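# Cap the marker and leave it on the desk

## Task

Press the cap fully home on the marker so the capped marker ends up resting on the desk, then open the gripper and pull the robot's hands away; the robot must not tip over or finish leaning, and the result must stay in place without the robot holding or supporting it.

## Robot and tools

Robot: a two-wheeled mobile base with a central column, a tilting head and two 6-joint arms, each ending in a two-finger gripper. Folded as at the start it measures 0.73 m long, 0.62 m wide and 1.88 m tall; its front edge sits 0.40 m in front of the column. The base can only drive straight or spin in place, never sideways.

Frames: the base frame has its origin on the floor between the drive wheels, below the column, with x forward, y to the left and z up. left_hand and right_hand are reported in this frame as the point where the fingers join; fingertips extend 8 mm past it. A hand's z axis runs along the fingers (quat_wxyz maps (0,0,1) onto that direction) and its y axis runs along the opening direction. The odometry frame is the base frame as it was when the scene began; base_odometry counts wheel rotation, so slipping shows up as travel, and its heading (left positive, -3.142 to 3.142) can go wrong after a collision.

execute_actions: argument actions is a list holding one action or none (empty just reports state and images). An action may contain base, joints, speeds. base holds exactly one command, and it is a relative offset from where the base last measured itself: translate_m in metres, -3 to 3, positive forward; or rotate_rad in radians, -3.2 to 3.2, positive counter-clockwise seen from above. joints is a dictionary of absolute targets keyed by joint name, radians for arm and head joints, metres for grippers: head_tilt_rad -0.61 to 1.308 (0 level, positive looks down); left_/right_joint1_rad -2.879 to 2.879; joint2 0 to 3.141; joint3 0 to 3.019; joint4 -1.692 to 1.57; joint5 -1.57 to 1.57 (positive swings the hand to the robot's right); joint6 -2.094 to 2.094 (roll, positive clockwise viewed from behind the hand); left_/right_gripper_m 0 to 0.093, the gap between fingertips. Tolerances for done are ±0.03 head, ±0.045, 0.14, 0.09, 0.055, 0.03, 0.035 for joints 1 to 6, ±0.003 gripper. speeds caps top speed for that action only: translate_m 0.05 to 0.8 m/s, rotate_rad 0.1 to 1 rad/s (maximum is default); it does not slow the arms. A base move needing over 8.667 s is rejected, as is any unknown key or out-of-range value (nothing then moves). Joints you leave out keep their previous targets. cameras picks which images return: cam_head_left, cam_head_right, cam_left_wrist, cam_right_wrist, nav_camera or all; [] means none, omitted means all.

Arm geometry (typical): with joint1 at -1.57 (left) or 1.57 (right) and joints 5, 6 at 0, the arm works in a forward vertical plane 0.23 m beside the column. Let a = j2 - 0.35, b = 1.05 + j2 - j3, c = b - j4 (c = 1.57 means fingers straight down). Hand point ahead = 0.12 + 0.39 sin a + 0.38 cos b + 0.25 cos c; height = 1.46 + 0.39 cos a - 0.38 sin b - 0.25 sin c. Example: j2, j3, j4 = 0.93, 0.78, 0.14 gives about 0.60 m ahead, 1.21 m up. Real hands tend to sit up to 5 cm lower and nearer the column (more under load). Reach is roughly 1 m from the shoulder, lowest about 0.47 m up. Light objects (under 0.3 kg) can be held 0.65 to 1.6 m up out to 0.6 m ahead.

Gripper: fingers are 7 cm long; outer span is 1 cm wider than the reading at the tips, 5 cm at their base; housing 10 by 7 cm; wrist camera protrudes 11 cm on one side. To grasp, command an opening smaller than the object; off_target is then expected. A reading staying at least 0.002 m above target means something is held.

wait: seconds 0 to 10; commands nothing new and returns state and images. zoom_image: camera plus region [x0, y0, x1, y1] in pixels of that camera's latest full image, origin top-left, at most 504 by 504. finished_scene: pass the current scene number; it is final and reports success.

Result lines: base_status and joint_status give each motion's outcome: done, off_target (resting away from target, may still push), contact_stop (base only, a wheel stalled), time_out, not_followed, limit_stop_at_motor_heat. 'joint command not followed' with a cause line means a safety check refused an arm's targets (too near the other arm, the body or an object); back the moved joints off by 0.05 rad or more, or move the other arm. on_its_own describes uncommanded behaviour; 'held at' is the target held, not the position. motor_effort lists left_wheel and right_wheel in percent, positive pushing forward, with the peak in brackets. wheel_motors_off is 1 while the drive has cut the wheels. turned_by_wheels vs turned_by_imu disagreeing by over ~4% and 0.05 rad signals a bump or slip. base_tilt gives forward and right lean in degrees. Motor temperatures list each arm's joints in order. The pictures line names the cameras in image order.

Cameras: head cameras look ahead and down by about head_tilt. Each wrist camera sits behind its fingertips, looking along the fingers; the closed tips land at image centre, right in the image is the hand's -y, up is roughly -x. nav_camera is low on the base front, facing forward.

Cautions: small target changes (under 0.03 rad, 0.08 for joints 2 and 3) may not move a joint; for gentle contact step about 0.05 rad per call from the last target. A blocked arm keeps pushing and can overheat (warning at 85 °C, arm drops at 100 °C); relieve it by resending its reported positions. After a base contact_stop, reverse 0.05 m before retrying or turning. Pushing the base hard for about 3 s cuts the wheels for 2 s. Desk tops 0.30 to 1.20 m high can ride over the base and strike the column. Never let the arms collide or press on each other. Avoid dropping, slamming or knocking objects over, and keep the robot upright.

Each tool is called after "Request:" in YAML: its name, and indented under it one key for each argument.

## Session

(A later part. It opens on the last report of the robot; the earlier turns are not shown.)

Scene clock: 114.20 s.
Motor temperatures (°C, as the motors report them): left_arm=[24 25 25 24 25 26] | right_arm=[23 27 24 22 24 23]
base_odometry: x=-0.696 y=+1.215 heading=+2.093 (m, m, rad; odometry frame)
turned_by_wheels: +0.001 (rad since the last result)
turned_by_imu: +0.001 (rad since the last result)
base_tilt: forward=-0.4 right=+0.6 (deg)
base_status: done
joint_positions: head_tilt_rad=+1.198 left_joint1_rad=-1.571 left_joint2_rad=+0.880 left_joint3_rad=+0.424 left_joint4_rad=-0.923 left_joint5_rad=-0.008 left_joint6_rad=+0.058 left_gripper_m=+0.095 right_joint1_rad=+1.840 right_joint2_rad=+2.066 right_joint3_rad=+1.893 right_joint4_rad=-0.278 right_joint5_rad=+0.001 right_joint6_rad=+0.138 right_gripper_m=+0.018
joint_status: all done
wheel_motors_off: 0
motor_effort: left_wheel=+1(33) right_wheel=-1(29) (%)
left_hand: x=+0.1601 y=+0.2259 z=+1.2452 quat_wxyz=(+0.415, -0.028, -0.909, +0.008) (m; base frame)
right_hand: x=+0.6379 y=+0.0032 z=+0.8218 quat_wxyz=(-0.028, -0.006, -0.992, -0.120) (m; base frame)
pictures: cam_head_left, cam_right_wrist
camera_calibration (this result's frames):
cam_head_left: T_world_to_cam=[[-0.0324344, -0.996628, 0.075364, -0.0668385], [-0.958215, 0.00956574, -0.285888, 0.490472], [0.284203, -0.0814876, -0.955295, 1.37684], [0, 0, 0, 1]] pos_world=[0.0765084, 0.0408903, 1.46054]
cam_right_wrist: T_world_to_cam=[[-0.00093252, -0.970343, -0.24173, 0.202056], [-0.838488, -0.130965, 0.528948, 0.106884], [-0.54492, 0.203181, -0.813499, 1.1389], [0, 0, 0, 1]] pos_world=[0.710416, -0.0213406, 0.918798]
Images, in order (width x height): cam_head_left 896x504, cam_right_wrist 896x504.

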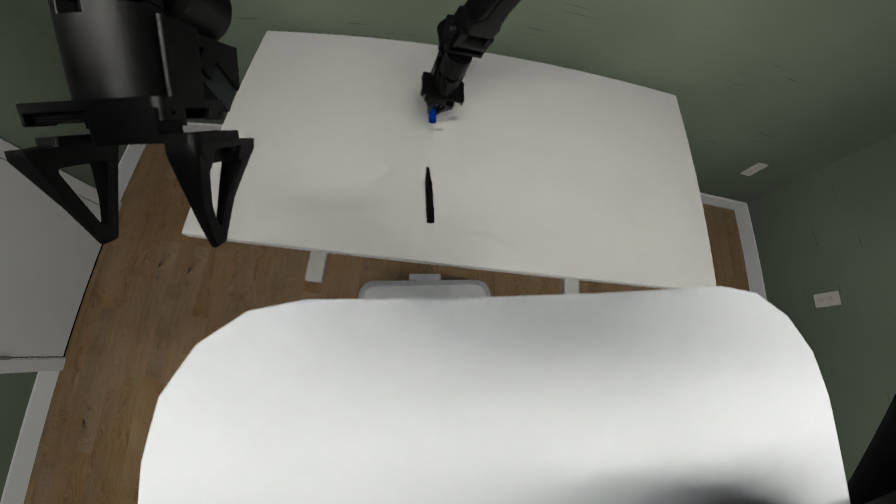

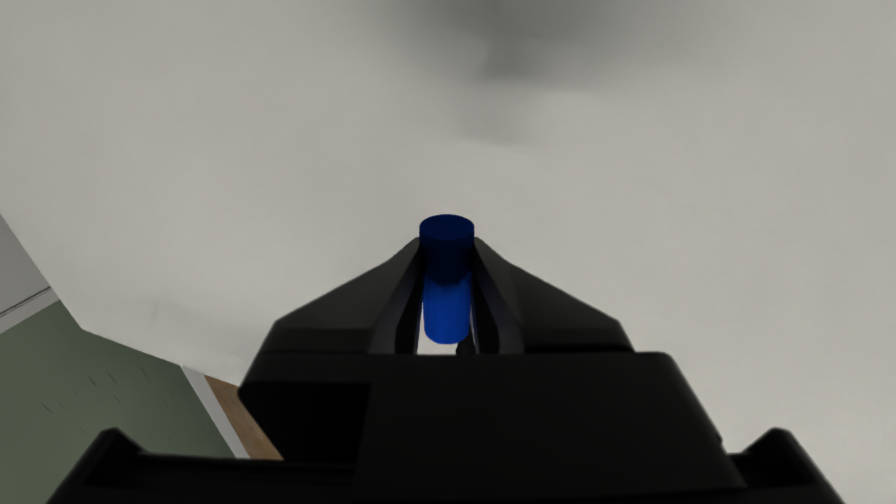

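Request:
execute_actions:
  actions:
    - {"joints":{"left_joint1_rad":-1.8,"left_joint2_rad":1.75,"left_joint3_rad":0.9,"left_joint4_rad":0.7,"left_joint6_rad":-0.15,"left_joint5_rad":0,"left_gripper_m":0.06}}
  cameras: []

Request:
execute_actions:
  actions:
    - {"joints":{"left_joint1_rad":-1.855,"left_joint2_rad":2.19,"left_joint3_rad":1.25,"left_joint4_rad":0.8}}
  cameras: ["cam_left_wrist","cam_head_left"]

Scene clock: 125.77 s.
Motor temperatures (°C, as the motors report them): left_arm=[24 25 25 24 25 26] | right_arm=[23 28 24 22 24 23]
base_odometry: x=-0.696 y=+1.215 heading=+2.093 (m, m, rad; odometry frame)
turned_by_wheels: +0.000 (rad since the last result)
turned_by_imu: +0.002 (rad since the last result)
base_tilt: forward=-0.4 right=+0.7 (deg)
base_status: not commanded
joint_positions: head_tilt_rad=+1.198 left_joint1_rad=-1.803 left_joint2_rad=+1.760 left_joint3_rad=+0.903 left_joint4_rad=+0.686 left_joint5_rad=-0.001 left_joint6_rad=-0.138 left_gripper_m=+0.060 right_joint1_rad=+1.840 right_joint2_rad=+2.066 right_joint3_rad=+1.893 right_joint4_rad=-0.278 right_joint5_rad=+0.001 right_joint6_rad=+0.138 right_gripper_m=+0.018
joint_status: all done
wheel_motors_off: 0
motor_effort: left_wheel=+2(2) right_wheel=-2(3) (%)
left_hand: x=+0.4546 y=+0.0749 z=+0.9396 quat_wxyz=(-0.166, +0.028, -0.978, +0.120) (m; base frame)
right_hand: x=+0.6379 y=+0.0032 z=+0.8218 quat_wxyz=(-0.028, -0.006, -0.992, -0.120) (m; base frame)
pictures: none
No camera images: the call's "cameras" was empty. Leave "cameras" out to get every camera's image.

Scene clock: 127.13 s.
Motor temperatures (°C, as the motors report them): left_arm=[24 25 25 24 25 26] | right_arm=[23 28 24 22 24 23]
base_odometry: x=-0.696 y=+1.215 heading=+2.093 (m, m, rad; odometry frame)
turned_by_wheels: +0.000 (rad since the last result)
turned_by_imu: +0.000 (rad since the last result)
base_tilt: forward=-0.2 right=+0.7 (deg)
base_status: not commanded
joint_positions: head_tilt_rad=+1.198 left_joint1_rad=-1.854 left_joint2_rad=+2.205 left_joint3_rad=+1.248 left_joint4_rad=+0.792 left_joint5_rad=-0.001 left_joint6_rad=-0.138 left_gripper_m=+0.060 right_joint1_rad=+1.840 right_joint2_rad=+2.066 right_joint3_rad=+1.893 right_joint4_rad=-0.278 right_joint5_rad=+0.001 right_joint6_rad=+0.138 right_gripper_m=+0.018
joint_status: all done
wheel_motors_off: 0
motor_effort: left_wheel=+2(2) right_wheel=-3(3) (%)
left_hand: x=+0.4031 y=+0.0116 z=+0.7963 quat_wxyz=(-0.167, +0.020, -0.975, +0.144) (m; base frame)
right_hand: x=+0.6379 y=+0.0032 z=+0.8218 quat_wxyz=(-0.028, -0.006, -0.992, -0.120) (m; base frame)
pictures: cam_head_left, cam_left_wrist
camera_calibration (this result's frames):
cam_head_left: T_world_to_cam=[[-0.0324344, -0.996628, 0.075364, -0.0668385], [-0.958215, 0.00956574, -0.285888, 0.490472], [0.284203, -0.0814876, -0.955295, 1.37684], [0, 0, 0, 1]] pos_world=[0.0765083, 0.0408903, 1.46054]
cam_left_wrist: T_world_to_cam=[[-0.00873439, -0.956874, 0.290371, -0.217514], [-0.956664, 0.0925191, 0.276106, 0.165613], [-0.291064, -0.275376, -0.916215, 0.97059], [0, 0, 0, 1]] pos_world=[0.43904, 0.0438216, 0.906702]
Images, in order (width x height): cam_head_left 896x504, cam_left_wrist 896x504.

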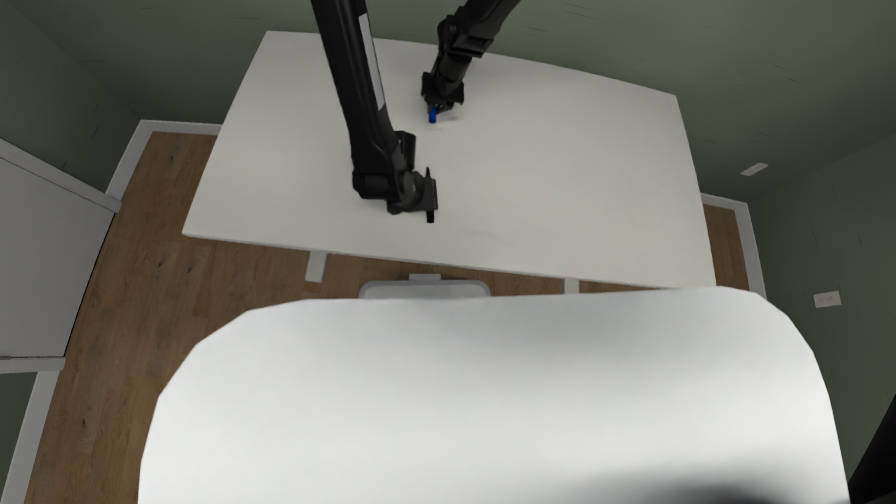

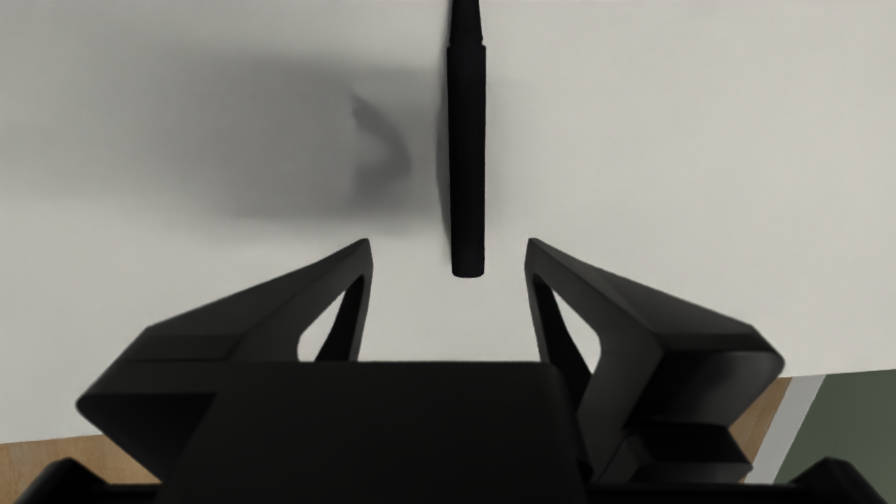

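Request:
execute_actions:
  actions:
    - {"joints":{"left_joint1_rad":-1.875,"left_joint2_rad":2.32,"left_joint3_rad":1.42,"left_joint4_rad":0.76}}
  cameras: ["cam_left_wrist"]

Scene clock: 135.93 s.
Motor temperatures (°C, as the motors report them): left_arm=[24 26 26 24 25 26] | right_arm=[24 28 24 22 24 23]
base_odometry: x=-0.696 y=+1.215 heading=+2.093 (m, m, rad; odometry frame)
turned_by_wheels: +0.000 (rad since the last result)
turned_by_imu: +0.001 (rad since the last result)
base_tilt: forward=-0.4 right=+0.6 (deg)
base_status: not commanded
joint_positions: head_tilt_rad=+1.198 left_joint1_rad=-1.862 left_joint2_rad=+2.314 left_joint3_rad=+1.422 left_joint4_rad=+0.772 left_joint5_rad=-0.001 left_joint6_rad=-0.138 left_gripper_m=+0.060 right_joint1_rad=+1.840 right_joint2_rad=+2.066 right_joint3_rad=+1.893 right_joint4_rad=-0.278 right_joint5_rad=+0.001 right_joint6_rad=+0.138 right_gripper_m=+0.018
joint_status: all done
wheel_motors_off: 0
motor_effort: left_wheel=+2(2) right_wheel=-2(3) (%)
left_hand: x=+0.4206 y=-0.0082 z=+0.7545 quat_wxyz=(-0.188, +0.021, -0.970, +0.150) (m; base frame)
right_hand: x=+0.6379 y=+0.0032 z=+0.8218 quat_wxyz=(-0.028, -0.006, -0.992, -0.120) (m; base frame)
pictures: cam_left_wrist
camera_calibration (this result's frames):
cam_left_wrist: T_world_to_cam=[[-0.0148634, -0.952981, 0.302666, -0.230881], [-0.968489, 0.0889847, 0.232619, 0.233535], [-0.248614, -0.289671, -0.924274, 0.919991], [0, 0, 0, 1]] pos_world=[0.451467, 0.0256882, 0.865879]
Images, in order (width x height): cam_left_wrist 896x504.

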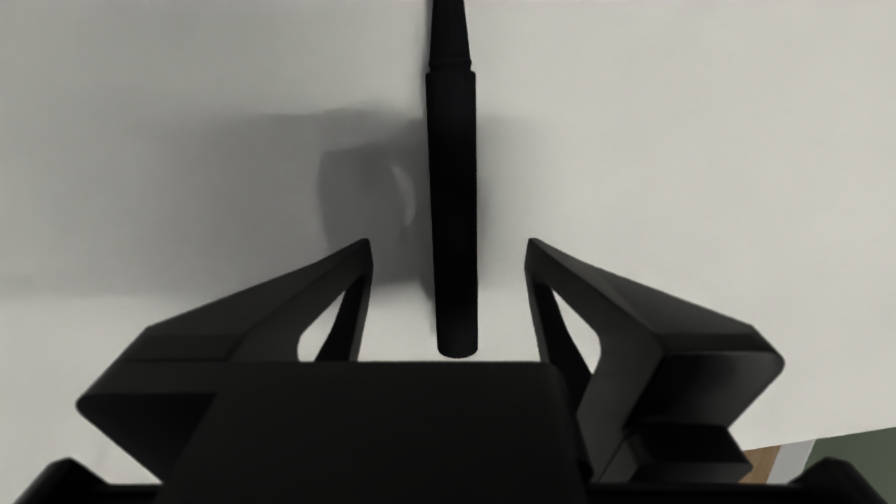

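Request:
execute_actions:
  actions:
    - {"joints":{"left_joint2_rad":2.40,"left_joint3_rad":1.48}}
  cameras: ["cam_left_wrist"]

Scene clock: 142.43 s.
Motor temperatures (°C, as the motors report them): left_arm=[24 26 26 24 25 26] | right_arm=[24 29 24 22 24 23]
base_odometry: x=-0.696 y=+1.215 heading=+2.093 (m, m, rad; odometry frame)
turned_by_wheels: +0.000 (rad since the last result)
turned_by_imu: +0.001 (rad since the last result)
base_tilt: forward=-0.4 right=+0.6 (deg)
base_status: not commanded
joint_positions: head_tilt_rad=+1.198 left_joint1_rad=-1.863 left_joint2_rad=+2.351 left_joint3_rad=+1.475 left_joint4_rad=+0.780 left_joint5_rad=-0.007 left_joint6_rad=-0.135 left_gripper_m=+0.060 right_joint1_rad=+1.840 right_joint2_rad=+2.066 right_joint3_rad=+1.893 right_joint4_rad=-0.278 right_joint5_rad=+0.001 right_joint6_rad=+0.138 right_gripper_m=+0.018
joint_status: all done
wheel_motors_off: 0
motor_effort: left_wheel=+3(4) right_wheel=-3(4) (%)
left_hand: x=+0.4257 y=-0.0125 z=+0.7423 quat_wxyz=(-0.200, +0.022, -0.968, +0.149) (m; base frame)
right_hand: x=+0.6379 y=+0.0032 z=+0.8218 quat_wxyz=(-0.028, -0.006, -0.992, -0.120) (m; base frame)
pictures: cam_left_wrist
camera_calibration (this result's frames):
cam_left_wrist: T_world_to_cam=[[-0.0171265, -0.953507, 0.300883, -0.228844], [-0.974232, 0.0836016, 0.209482, 0.261201], [-0.224897, -0.289542, -0.930369, 0.903157], [0, 0, 0, 1]] pos_world=[0.453668, 0.0214607, 0.854408]
Images, in order (width x height): cam_left_wrist 896x504.

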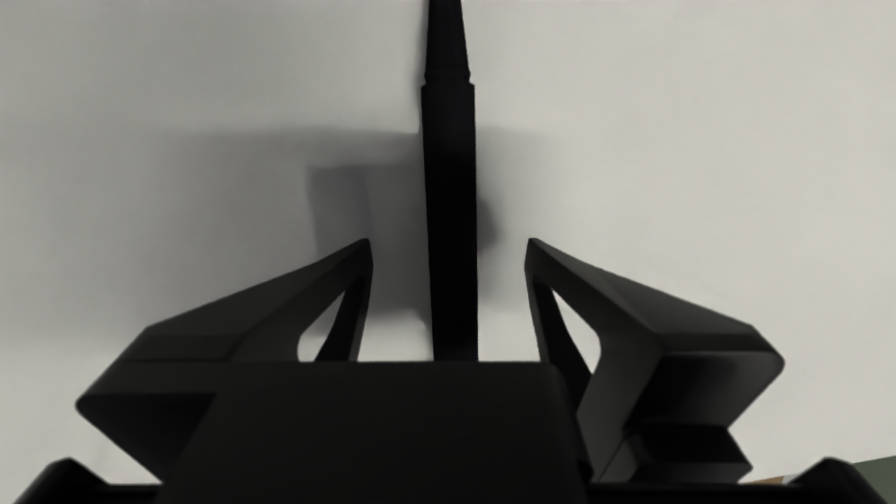

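Request:
execute_actions:
  actions:
    - {"joints":{"left_joint3_rad":1.44,"left_gripper_m":0.035}}
  cameras: ["cam_left_wrist"]

Request:
execute_actions:
  actions:
    - {"joints":{"left_gripper_m":0.0,"right_joint2_rad":2.2,"right_joint3_rad":1.98,"right_joint4_rad":-0.29}}
  cameras: ["cam_left_wrist","cam_head_left","cam_right_wrist"]

Scene clock: 159.70 s.
Motor temperatures (°C, as the motors report them): left_arm=[25 26 26 24 25 26] | right_arm=[24 29 24 22 24 23]
base_odometry: x=-0.696 y=+1.215 heading=+2.093 (m, m, rad; odometry frame)
turned_by_wheels: +0.000 (rad since the last result)
turned_by_imu: +0.001 (rad since the last result)
base_tilt: forward=-0.4 right=+0.7 (deg)
base_status: not commanded
joint_positions: head_tilt_rad=+1.198 left_joint1_rad=-1.866 left_joint2_rad=+2.365 left_joint3_rad=+1.456 left_joint4_rad=+0.779 left_joint5_rad=-0.001 left_joint6_rad=-0.136 left_gripper_m=+0.035 right_joint1_rad=+1.840 right_joint2_rad=+2.066 right_joint3_rad=+1.893 right_joint4_rad=-0.278 right_joint5_rad=+0.001 right_joint6_rad=+0.138 right_gripper_m=+0.018
joint_status: all done
wheel_motors_off: 0
motor_effort: left_wheel=+3(3) right_wheel=-3(4) (%)
left_hand: x=+0.4034 y=-0.0136 z=+0.7392 quat_wxyz=(-0.184, +0.019, -0.971, +0.152) (m; base frame)
right_hand: x=+0.6379 y=+0.0032 z=+0.8218 quat_wxyz=(-0.028, -0.006, -0.992, -0.120) (m; base frame)
pictures: cam_left_wrist
camera_calibration (this result's frames):
cam_left_wrist: T_world_to_cam=[[-0.0184372, -0.952208, 0.304893, -0.231818], [-0.965755, 0.095894, 0.241086, 0.213605], [-0.258801, -0.290006, -0.921368, 0.902028], [0, 0, 0, 1]] pos_world=[0.435462, 0.0203715, 0.850282]
Images, in order (width x height): cam_left_wrist 896x504.

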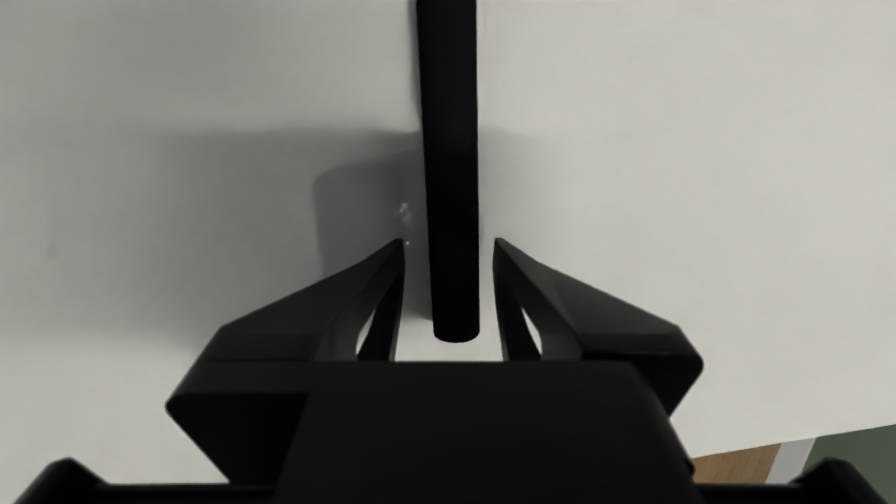

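Scene clock: 160.67 s.
Motor temperatures (°C, as the motors report them): left_arm=[25 26 26 24 25 26] | right_arm=[24 29 24 22 24 23]
base_odometry: x=-0.696 y=+1.215 heading=+2.093 (m, m, rad; odometry frame)
turned_by_wheels: +0.000 (rad since the last result)
turned_by_imu: +0.000 (rad since the last result)
base_tilt: forward=-0.3 right=+0.6 (deg)
base_status: not commanded
joint_positions: head_tilt_rad=+1.198 left_joint1_rad=-1.867 left_joint2_rad=+2.370 left_joint3_rad=+1.454 left_joint4_rad=+0.777 left_joint5_rad=+0.001 left_joint6_rad=-0.137 left_gripper_m=+0.017 right_joint1_rad=+1.840 right_joint2_rad=+2.208 right_joint3_rad=+1.976 right_joint4_rad=-0.281 right_joint5_rad=+0.001 right_joint6_rad=+0.138 right_gripper_m=+0.018
joint_status: left_gripper_m off_target (ended at +0.017, target +0.000); the others done
wheel_motors_off: 0
motor_effort: left_wheel=+3(3) right_wheel=-3(3) (%)
left_hand: x=+0.3979 y=-0.0144 z=+0.7378 quat_wxyz=(-0.179, +0.018, -0.972, +0.153) (m; base frame)
right_hand: x=+0.5892 y=+0.0108 z=+0.7618 quat_wxyz=(+0.002, -0.002, -0.993, -0.116) (m; base frame)
pictures: cam_head_left, cam_left_wrist, cam_right_wrist
camera_calibration (this result's frames):
cam_head_left: T_world_to_cam=[[-0.0324344, -0.996628, 0.075364, -0.0668385], [-0.958215, 0.00956574, -0.285888, 0.490472], [0.284203, -0.0814876, -0.955295, 1.37684], [0, 0, 0, 1]] pos_world=[0.0765083, 0.0408903, 1.46054]
cam_left_wrist: T_world_to_cam=[[-0.0183361, -0.951749, 0.30633, -0.233323], [-0.963265, 0.0989176, 0.249672, 0.201384], [-0.267927, -0.290499, -0.9186, 0.900608], [0, 0, 0, 1]] pos_world=[0.431005, 0.0196403, 0.848492]
cam_right_wrist: T_world_to_cam=[[-0.00124759, -0.972303, -0.233719, 0.189017], [-0.803786, -0.138069, 0.578675, 0.0405583], [-0.594917, 0.188582, -0.781352, 1.06714], [0, 0, 0, 1]] pos_world=[0.667696, -0.011862, 0.854518]
Images, in order (width x height): cam_head_left 896x504, cam_left_wrist 896x504, cam_right_wrist 896x504.

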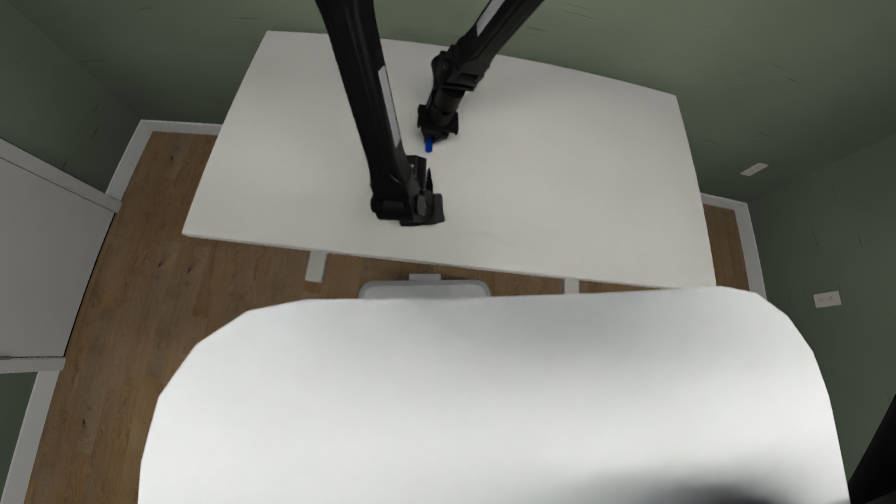

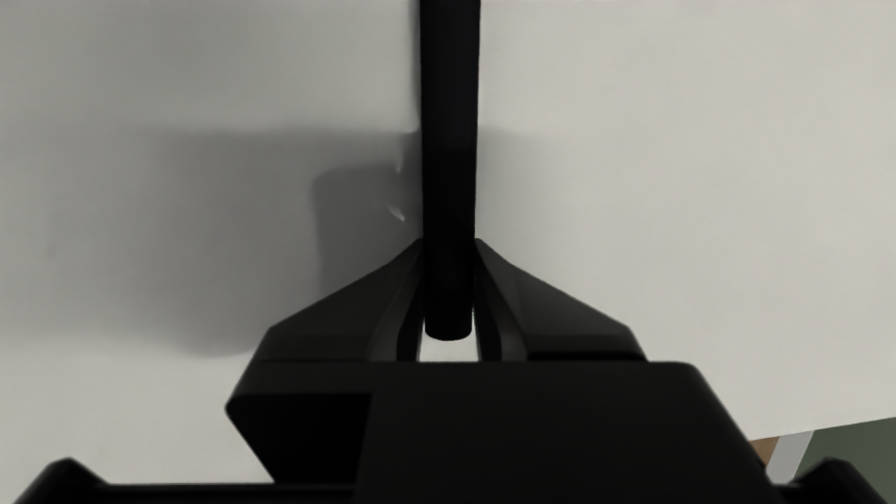

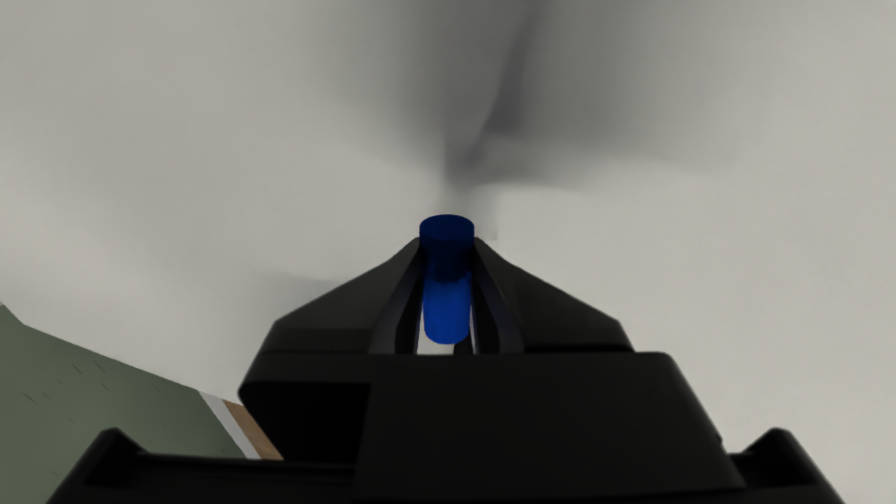

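Request:
execute_actions:
  actions:
    - {"joints":{"right_joint1_rad":1.815,"right_joint2_rad":2.29,"right_joint3_rad":2.10}}
  cameras: ["cam_head_right","cam_head_left","cam_right_wrist"]

Request:
zoom_image:
  camera: "cam_head_left"
  region: [380,120,480,230]

Request:
zoom_image:
  camera: "cam_head_right"
  region: [355,120,455,230]

Scene clock: 168.10 s.
Motor temperatures (°C, as the motors report them): left_arm=[25 26 26 24 25 26] | right_arm=[24 29 24 22 24 23]
base_odometry: x=-0.696 y=+1.215 heading=+2.093 (m, m, rad; odometry frame)
turned_by_wheels: +0.000 (rad since the last result)
turned_by_imu: +0.001 (rad since the last result)
base_tilt: forward=-0.3 right=+0.6 (deg)
base_status: not commanded
joint_positions: head_tilt_rad=+1.198 left_joint1_rad=-1.867 left_joint2_rad=+2.370 left_joint3_rad=+1.454 left_joint4_rad=+0.777 left_joint5_rad=+0.001 left_joint6_rad=-0.137 left_gripper_m=+0.017 right_joint1_rad=+1.824 right_joint2_rad=+2.276 right_joint3_rad=+2.081 right_joint4_rad=-0.281 right_joint5_rad=+0.001 right_joint6_rad=+0.138 right_gripper_m=+0.018
joint_status: all done
wheel_motors_off: 0
motor_effort: left_wheel=+3(3) right_wheel=-3(4) (%)
left_hand: x=+0.3979 y=-0.0144 z=+0.7378 quat_wxyz=(-0.179, +0.018, -0.972, +0.153) (m; base frame)
right_hand: x=+0.6047 y=+0.0025 z=+0.7389 quat_wxyz=(-0.016, -0.008, -0.994, -0.111) (m; base frame)
pictures: cam_head_left, cam_head_right, cam_right_wrist
camera_calibration (this result's frames):
cam_head_left: T_world_to_cam=[[-0.0324344, -0.996628, 0.075364, -0.0668385], [-0.958215, 0.00956574, -0.285888, 0.490472], [0.284203, -0.0814876, -0.955295, 1.37684], [0, 0, 0, 1]] pos_world=[0.0765083, 0.0408903, 1.46054]
cam_head_right: T_world_to_cam=[[-0.046101, -0.992745, 0.111053, -0.186564], [-0.956617, 0.0118587, -0.291108, 0.494618], [0.287679, -0.119655, -0.950223, 1.36933], [0, 0, 0, 1]] pos_world=[0.0706326, -0.0272277, 1.46587]
cam_right_wrist: T_world_to_cam=[[-0.00928454, -0.974462, -0.224359, 0.173596], [-0.825906, -0.119016, 0.551103, 0.0988142], [-0.563731, 0.190416, -0.80371, 1.05771], [0, 0, 0, 1]] pos_world=[0.679488, -0.020482, 0.834585]
Images, in order (width x height): cam_head_left 896x504, cam_head_right 896x504, cam_right_wrist 896x504.

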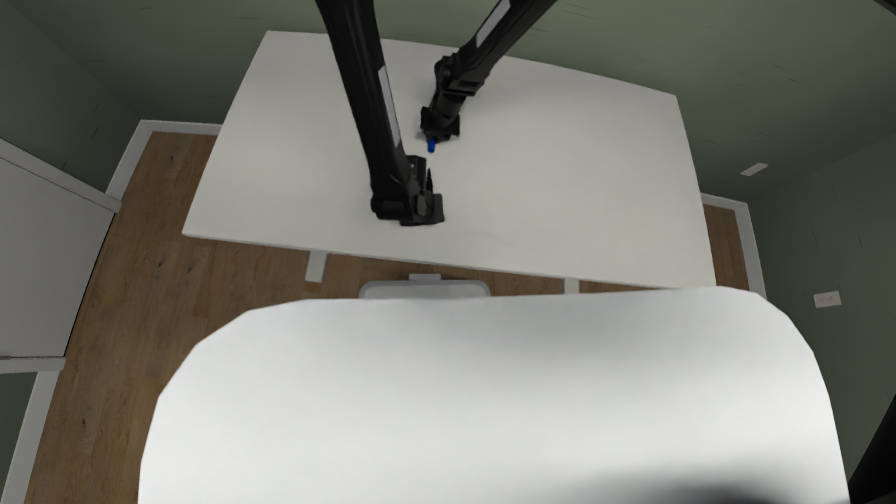

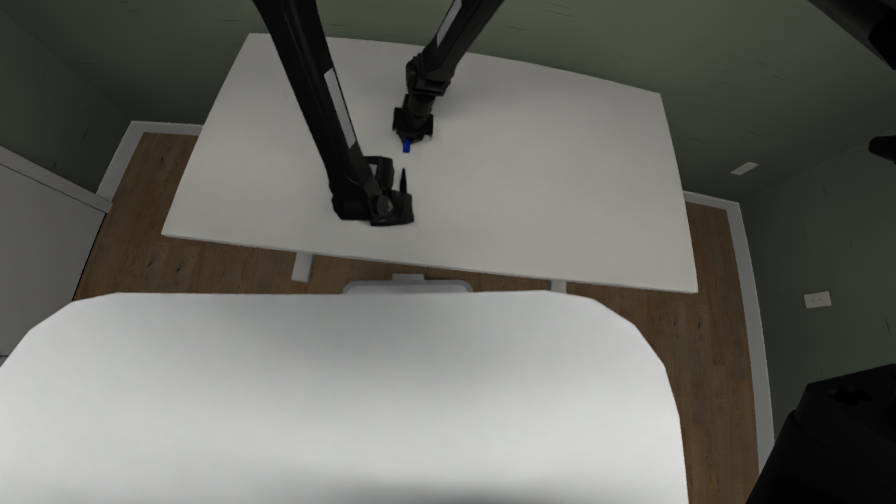

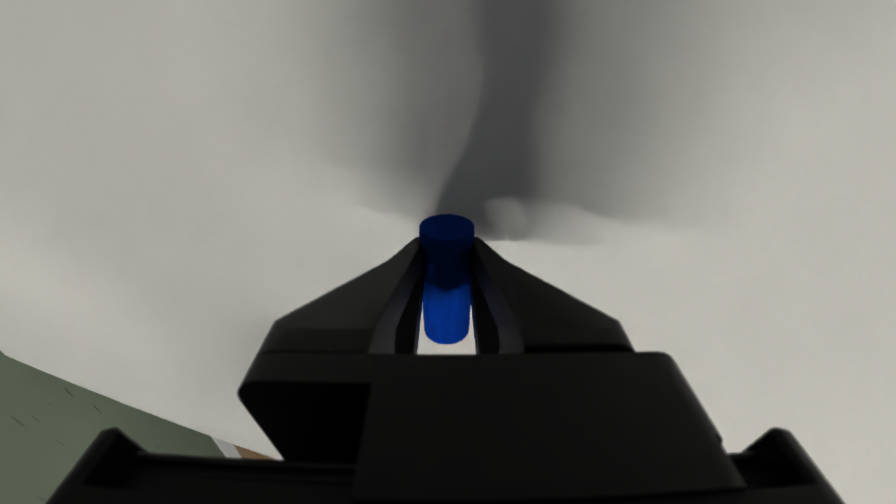

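Region (380, 120, 480, 230) of cam_head_left's 896x504 image, scaled by 4.582, with more detail than that image has; it fills the left 458 columns of this view, and the rest is white.

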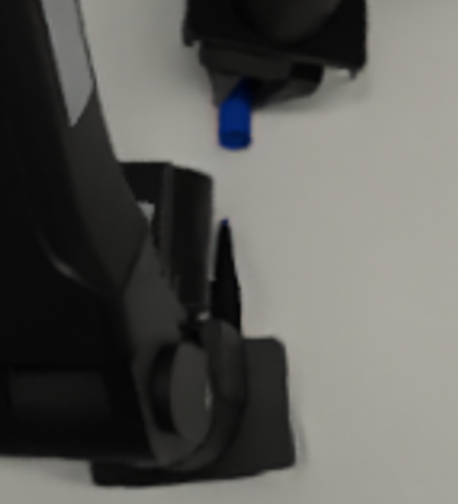

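Region (355, 120, 455, 230) of cam_head_right's 896x504 image, scaled by 4.582, with more detail than that image has; it fills the left 458 columns of this view, and the rest is white.

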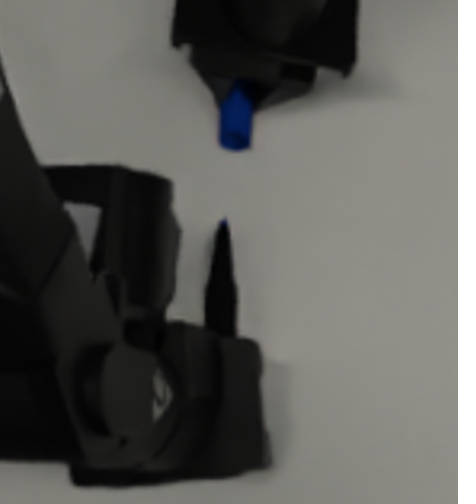

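Request:
execute_actions:
  actions:
    - {"joints":{"right_joint1_rad":1.845,"right_joint2_rad":2.29,"right_joint3_rad":2.015,"right_joint4_rad":-0.21}}
  cameras: ["cam_head_right","cam_right_wrist"]

Request:
zoom_image:
  camera: "cam_head_right"
  region: [355,120,455,230]

Scene clock: 176.73 s.
Motor temperatures (°C, as the motors report them): left_arm=[25 26 26 23 25 26] | right_arm=[24 29 24 22 24 23]
base_odometry: x=-0.696 y=+1.215 heading=+2.093 (m, m, rad; odometry frame)
turned_by_wheels: +0.000 (rad since the last result)
turned_by_imu: +0.001 (rad since the last result)
base_tilt: forward=-0.4 right=+0.7 (deg)
base_status: not commanded
joint_positions: head_tilt_rad=+1.198 left_joint1_rad=-1.867 left_joint2_rad=+2.370 left_joint3_rad=+1.454 left_joint4_rad=+0.777 left_joint5_rad=+0.001 left_joint6_rad=-0.137 left_gripper_m=+0.017 right_joint1_rad=+1.835 right_joint2_rad=+2.283 right_joint3_rad=+2.013 right_joint4_rad=-0.222 right_joint5_rad=+0.001 right_joint6_rad=+0.138 right_gripper_m=+0.018
joint_status: all done
wheel_motors_off: 0
motor_effort: left_wheel=+3(3) right_wheel=-3(4) (%)
left_hand: x=+0.3979 y=-0.0144 z=+0.7378 quat_wxyz=(-0.179, +0.018, -0.972, +0.153) (m; base frame)
right_hand: x=+0.5706 y=+0.0109 z=+0.7298 quat_wxyz=(-0.007, -0.004, -0.993, -0.115) (m; base frame)
pictures: cam_head_right, cam_right_wrist
camera_calibration (this result's frames):
cam_head_right: T_world_to_cam=[[-0.046101, -0.992745, 0.111053, -0.186564], [-0.956617, 0.0118587, -0.291108, 0.494619], [0.287679, -0.119655, -0.950223, 1.36933], [0, 0, 0, 1]] pos_world=[0.0706326, -0.0272277, 1.46587]
cam_right_wrist: T_world_to_cam=[[-0.00379829, -0.972765, -0.231764, 0.181615], [-0.815464, -0.131133, 0.563758, 0.0615772], [-0.578796, 0.191136, -0.792756, 1.0302], [0, 0, 0, 1]] pos_world=[0.647177, -0.0121641, 0.824072]
Images, in order (width x height): cam_head_right 896x504, cam_right_wrist 896x504.

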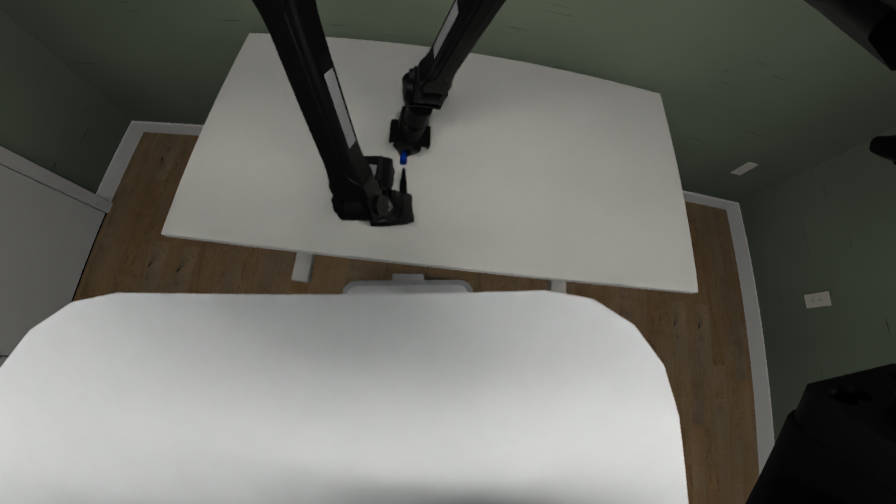

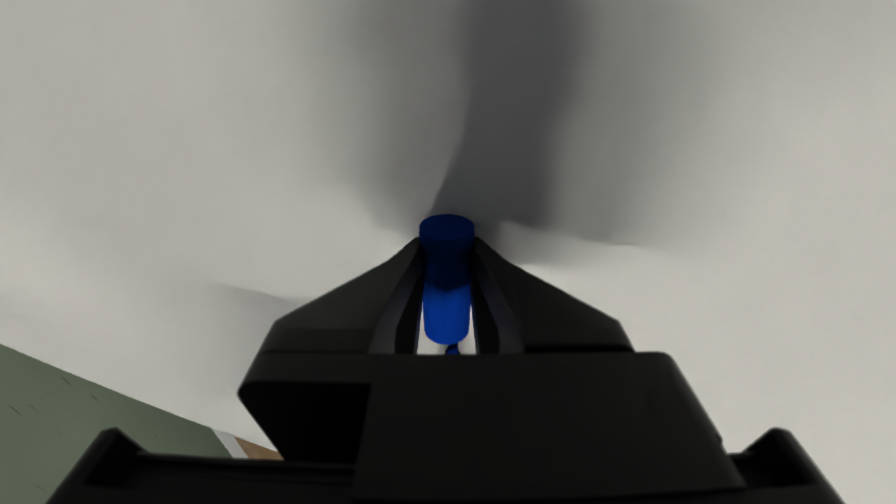

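Region (355, 120, 455, 230) of cam_head_right's 896x504 image, scaled by 4.582, with more detail than that image has; it fills the left 458 columns of this view, and the rest is white.

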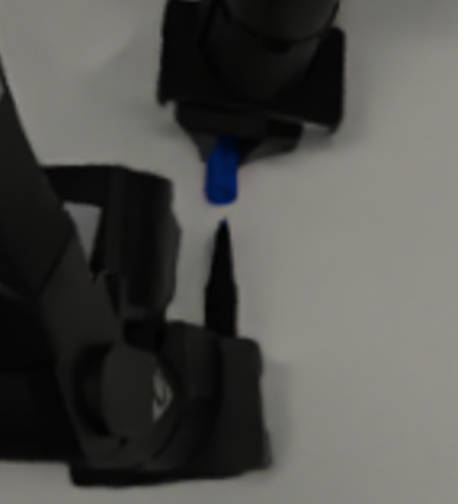

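Request:
execute_actions:
  actions:
    - {"joints":{"right_joint2_rad":2.29,"right_joint3_rad":1.95,"right_joint4_rad":-0.14}}
  cameras: ["cam_head_right","cam_right_wrist"]

Request:
zoom_image:
  camera: "cam_head_right"
  region: [355,120,455,230]

Scene clock: 181.40 s.
Motor temperatures (°C, as the motors report them): left_arm=[25 26 26 23 25 26] | right_arm=[24 29 24 22 24 23]
base_odometry: x=-0.696 y=+1.215 heading=+2.093 (m, m, rad; odometry frame)
turned_by_wheels: +0.000 (rad since the last result)
turned_by_imu: +0.001 (rad since the last result)
base_tilt: forward=-0.3 right=+0.7 (deg)
base_status: not commanded
joint_positions: head_tilt_rad=+1.198 left_joint1_rad=-1.867 left_joint2_rad=+2.370 left_joint3_rad=+1.454 left_joint4_rad=+0.777 left_joint5_rad=+0.001 left_joint6_rad=-0.137 left_gripper_m=+0.017 right_joint1_rad=+1.836 right_joint2_rad=+2.277 right_joint3_rad=+1.965 right_joint4_rad=-0.145 right_joint5_rad=+0.001 right_joint6_rad=+0.138 right_gripper_m=+0.018
joint_status: all done
wheel_motors_off: 0
motor_effort: left_wheel=+3(3) right_wheel=-3(3) (%)
left_hand: x=+0.3979 y=-0.0144 z=+0.7378 quat_wxyz=(-0.179, +0.018, -0.972, +0.153) (m; base frame)
right_hand: x=+0.5645 y=+0.0110 z=+0.7290 quat_wxyz=(-0.025, -0.006, -0.993, -0.118) (m; base frame)
pictures: cam_head_right, cam_right_wrist
camera_calibration (this result's frames):
cam_head_right: T_world_to_cam=[[-0.046101, -0.992745, 0.111053, -0.186564], [-0.956617, 0.0118587, -0.291108, 0.494619], [0.287679, -0.119655, -0.950223, 1.36933], [0, 0, 0, 1]] pos_world=[0.0706326, -0.0272277, 1.46587]
cam_right_wrist: T_world_to_cam=[[-0.00319634, -0.971418, -0.237353, 0.18526], [-0.83503, -0.127999, 0.535109, 0.0889498], [-0.550196, 0.199907, -0.810754, 1.02282], [0, 0, 0, 1]] pos_world=[0.637619, -0.013119, 0.82563]
Images, in order (width x height): cam_head_right 896x504, cam_right_wrist 896x504.

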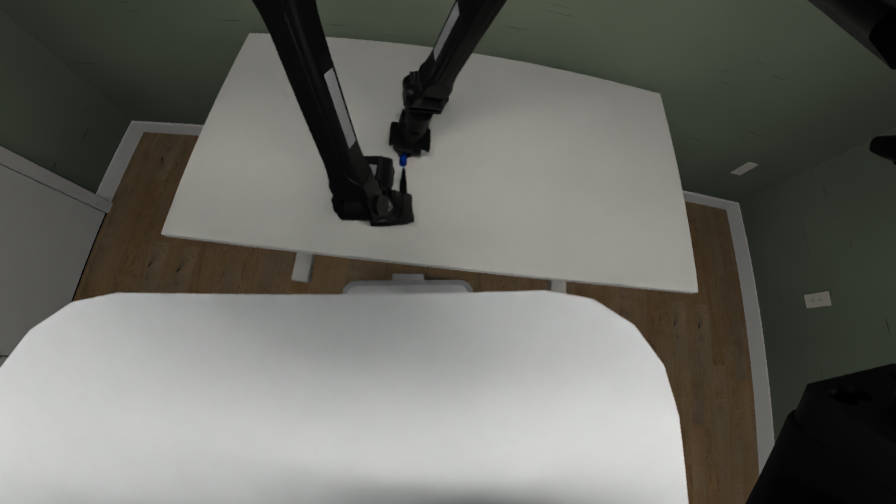

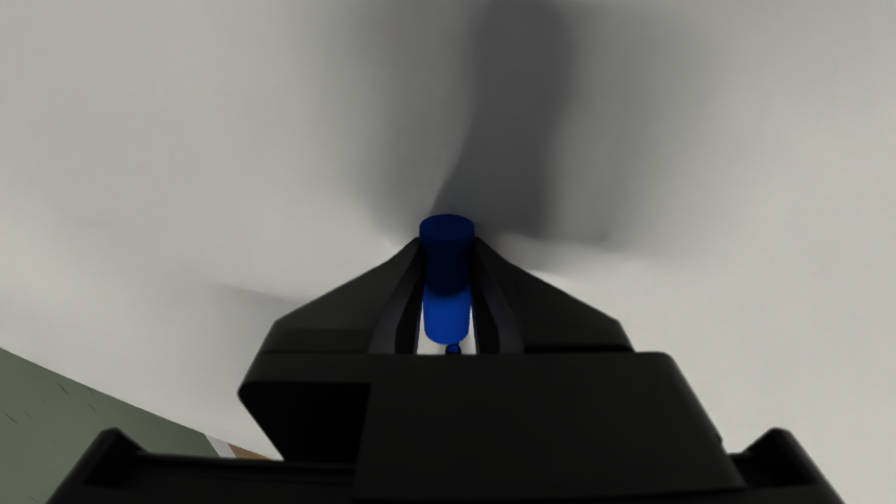

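Region (355, 120, 455, 230) of cam_head_right's 896x504 image, scaled by 4.582, with more detail than that image has; it fills the left 458 columns of this view, and the rest is white.

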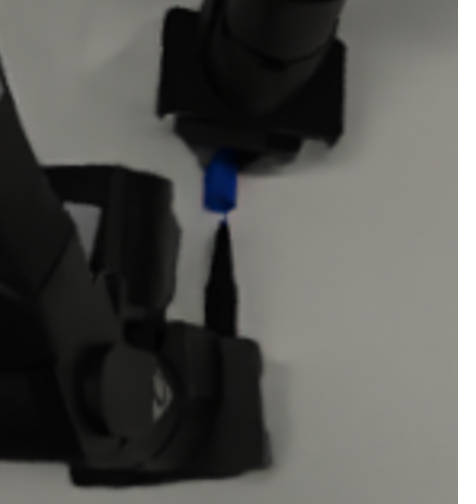

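On the table now. Slide back.

Request:
execute_actions:
  actions:
    - {"joints":{"right_joint2_rad":2.27,"right_joint3_rad":1.88,"right_joint4_rad":-0.13}}
  cameras: ["cam_head_right","cam_right_wrist"]

Request:
zoom_image:
  camera: "cam_head_right"
  region: [355,120,455,230]

Scene clock: 186.23 s.
Motor temperatures (°C, as the motors report them): left_arm=[25 26 26 23 25 26] | right_arm=[24 29 24 22 24 23]
base_odometry: x=-0.696 y=+1.215 heading=+2.093 (m, m, rad; odometry frame)
turned_by_wheels: +0.000 (rad since the last result)
turned_by_imu: +0.001 (rad since the last result)
base_tilt: forward=-0.3 right=+0.5 (deg)
base_status: not commanded
joint_positions: head_tilt_rad=+1.198 left_joint1_rad=-1.867 left_joint2_rad=+2.371 left_joint3_rad=+1.454 left_joint4_rad=+0.777 left_joint5_rad=+0.001 left_joint6_rad=-0.138 left_gripper_m=+0.017 right_joint1_rad=+1.840 right_joint2_rad=+2.263 right_joint3_rad=+1.888 right_joint4_rad=-0.137 right_joint5_rad=-0.001 right_joint6_rad=+0.138 right_gripper_m=+0.018
joint_status: all done
wheel_motors_off: 0
motor_effort: left_wheel=+3(3) right_wheel=-3(3) (%)
left_hand: x=+0.3976 y=-0.0144 z=+0.7377 quat_wxyz=(-0.179, +0.019, -0.972, +0.153) (m; base frame)
right_hand: x=+0.5289 y=+0.0099 z=+0.7294 quat_wxyz=(+0.002, -0.002, -0.993, -0.117) (m; base frame)
pictures: cam_head_right, cam_right_wrist
camera_calibration (this result's frames):
cam_head_right: T_world_to_cam=[[-0.046101, -0.992745, 0.111053, -0.186564], [-0.956617, 0.0118587, -0.291108, 0.494619], [0.287679, -0.119655, -0.950223, 1.36933], [0, 0, 0, 1]] pos_world=[0.0706326, -0.0272277, 1.46587]
cam_right_wrist: T_world_to_cam=[[-0.0016291, -0.971926, -0.235282, 0.181861], [-0.803658, -0.138742, 0.578692, 0.0106163], [-0.59509, 0.190029, -0.78087, 1.00588], [0, 0, 0, 1]] pos_world=[0.607417, -0.0129181, 0.822107]
Images, in order (width x height): cam_head_right 896x504, cam_right_wrist 896x504.

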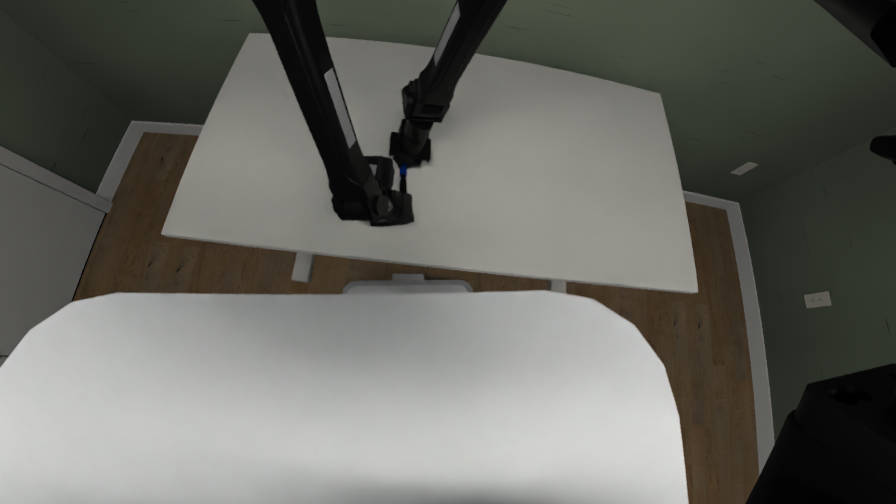

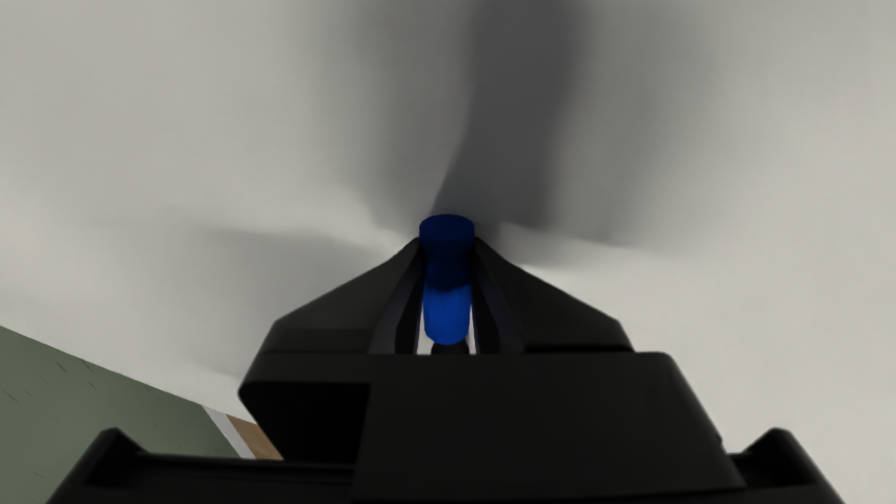

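Region (355, 120, 455, 230) of cam_head_right's 896x504 image, scaled by 4.582, with more detail than that image has; it fills the left 458 columns of this view, and the rest is white.

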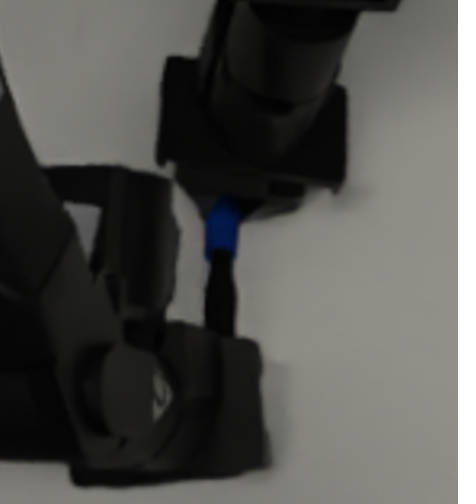

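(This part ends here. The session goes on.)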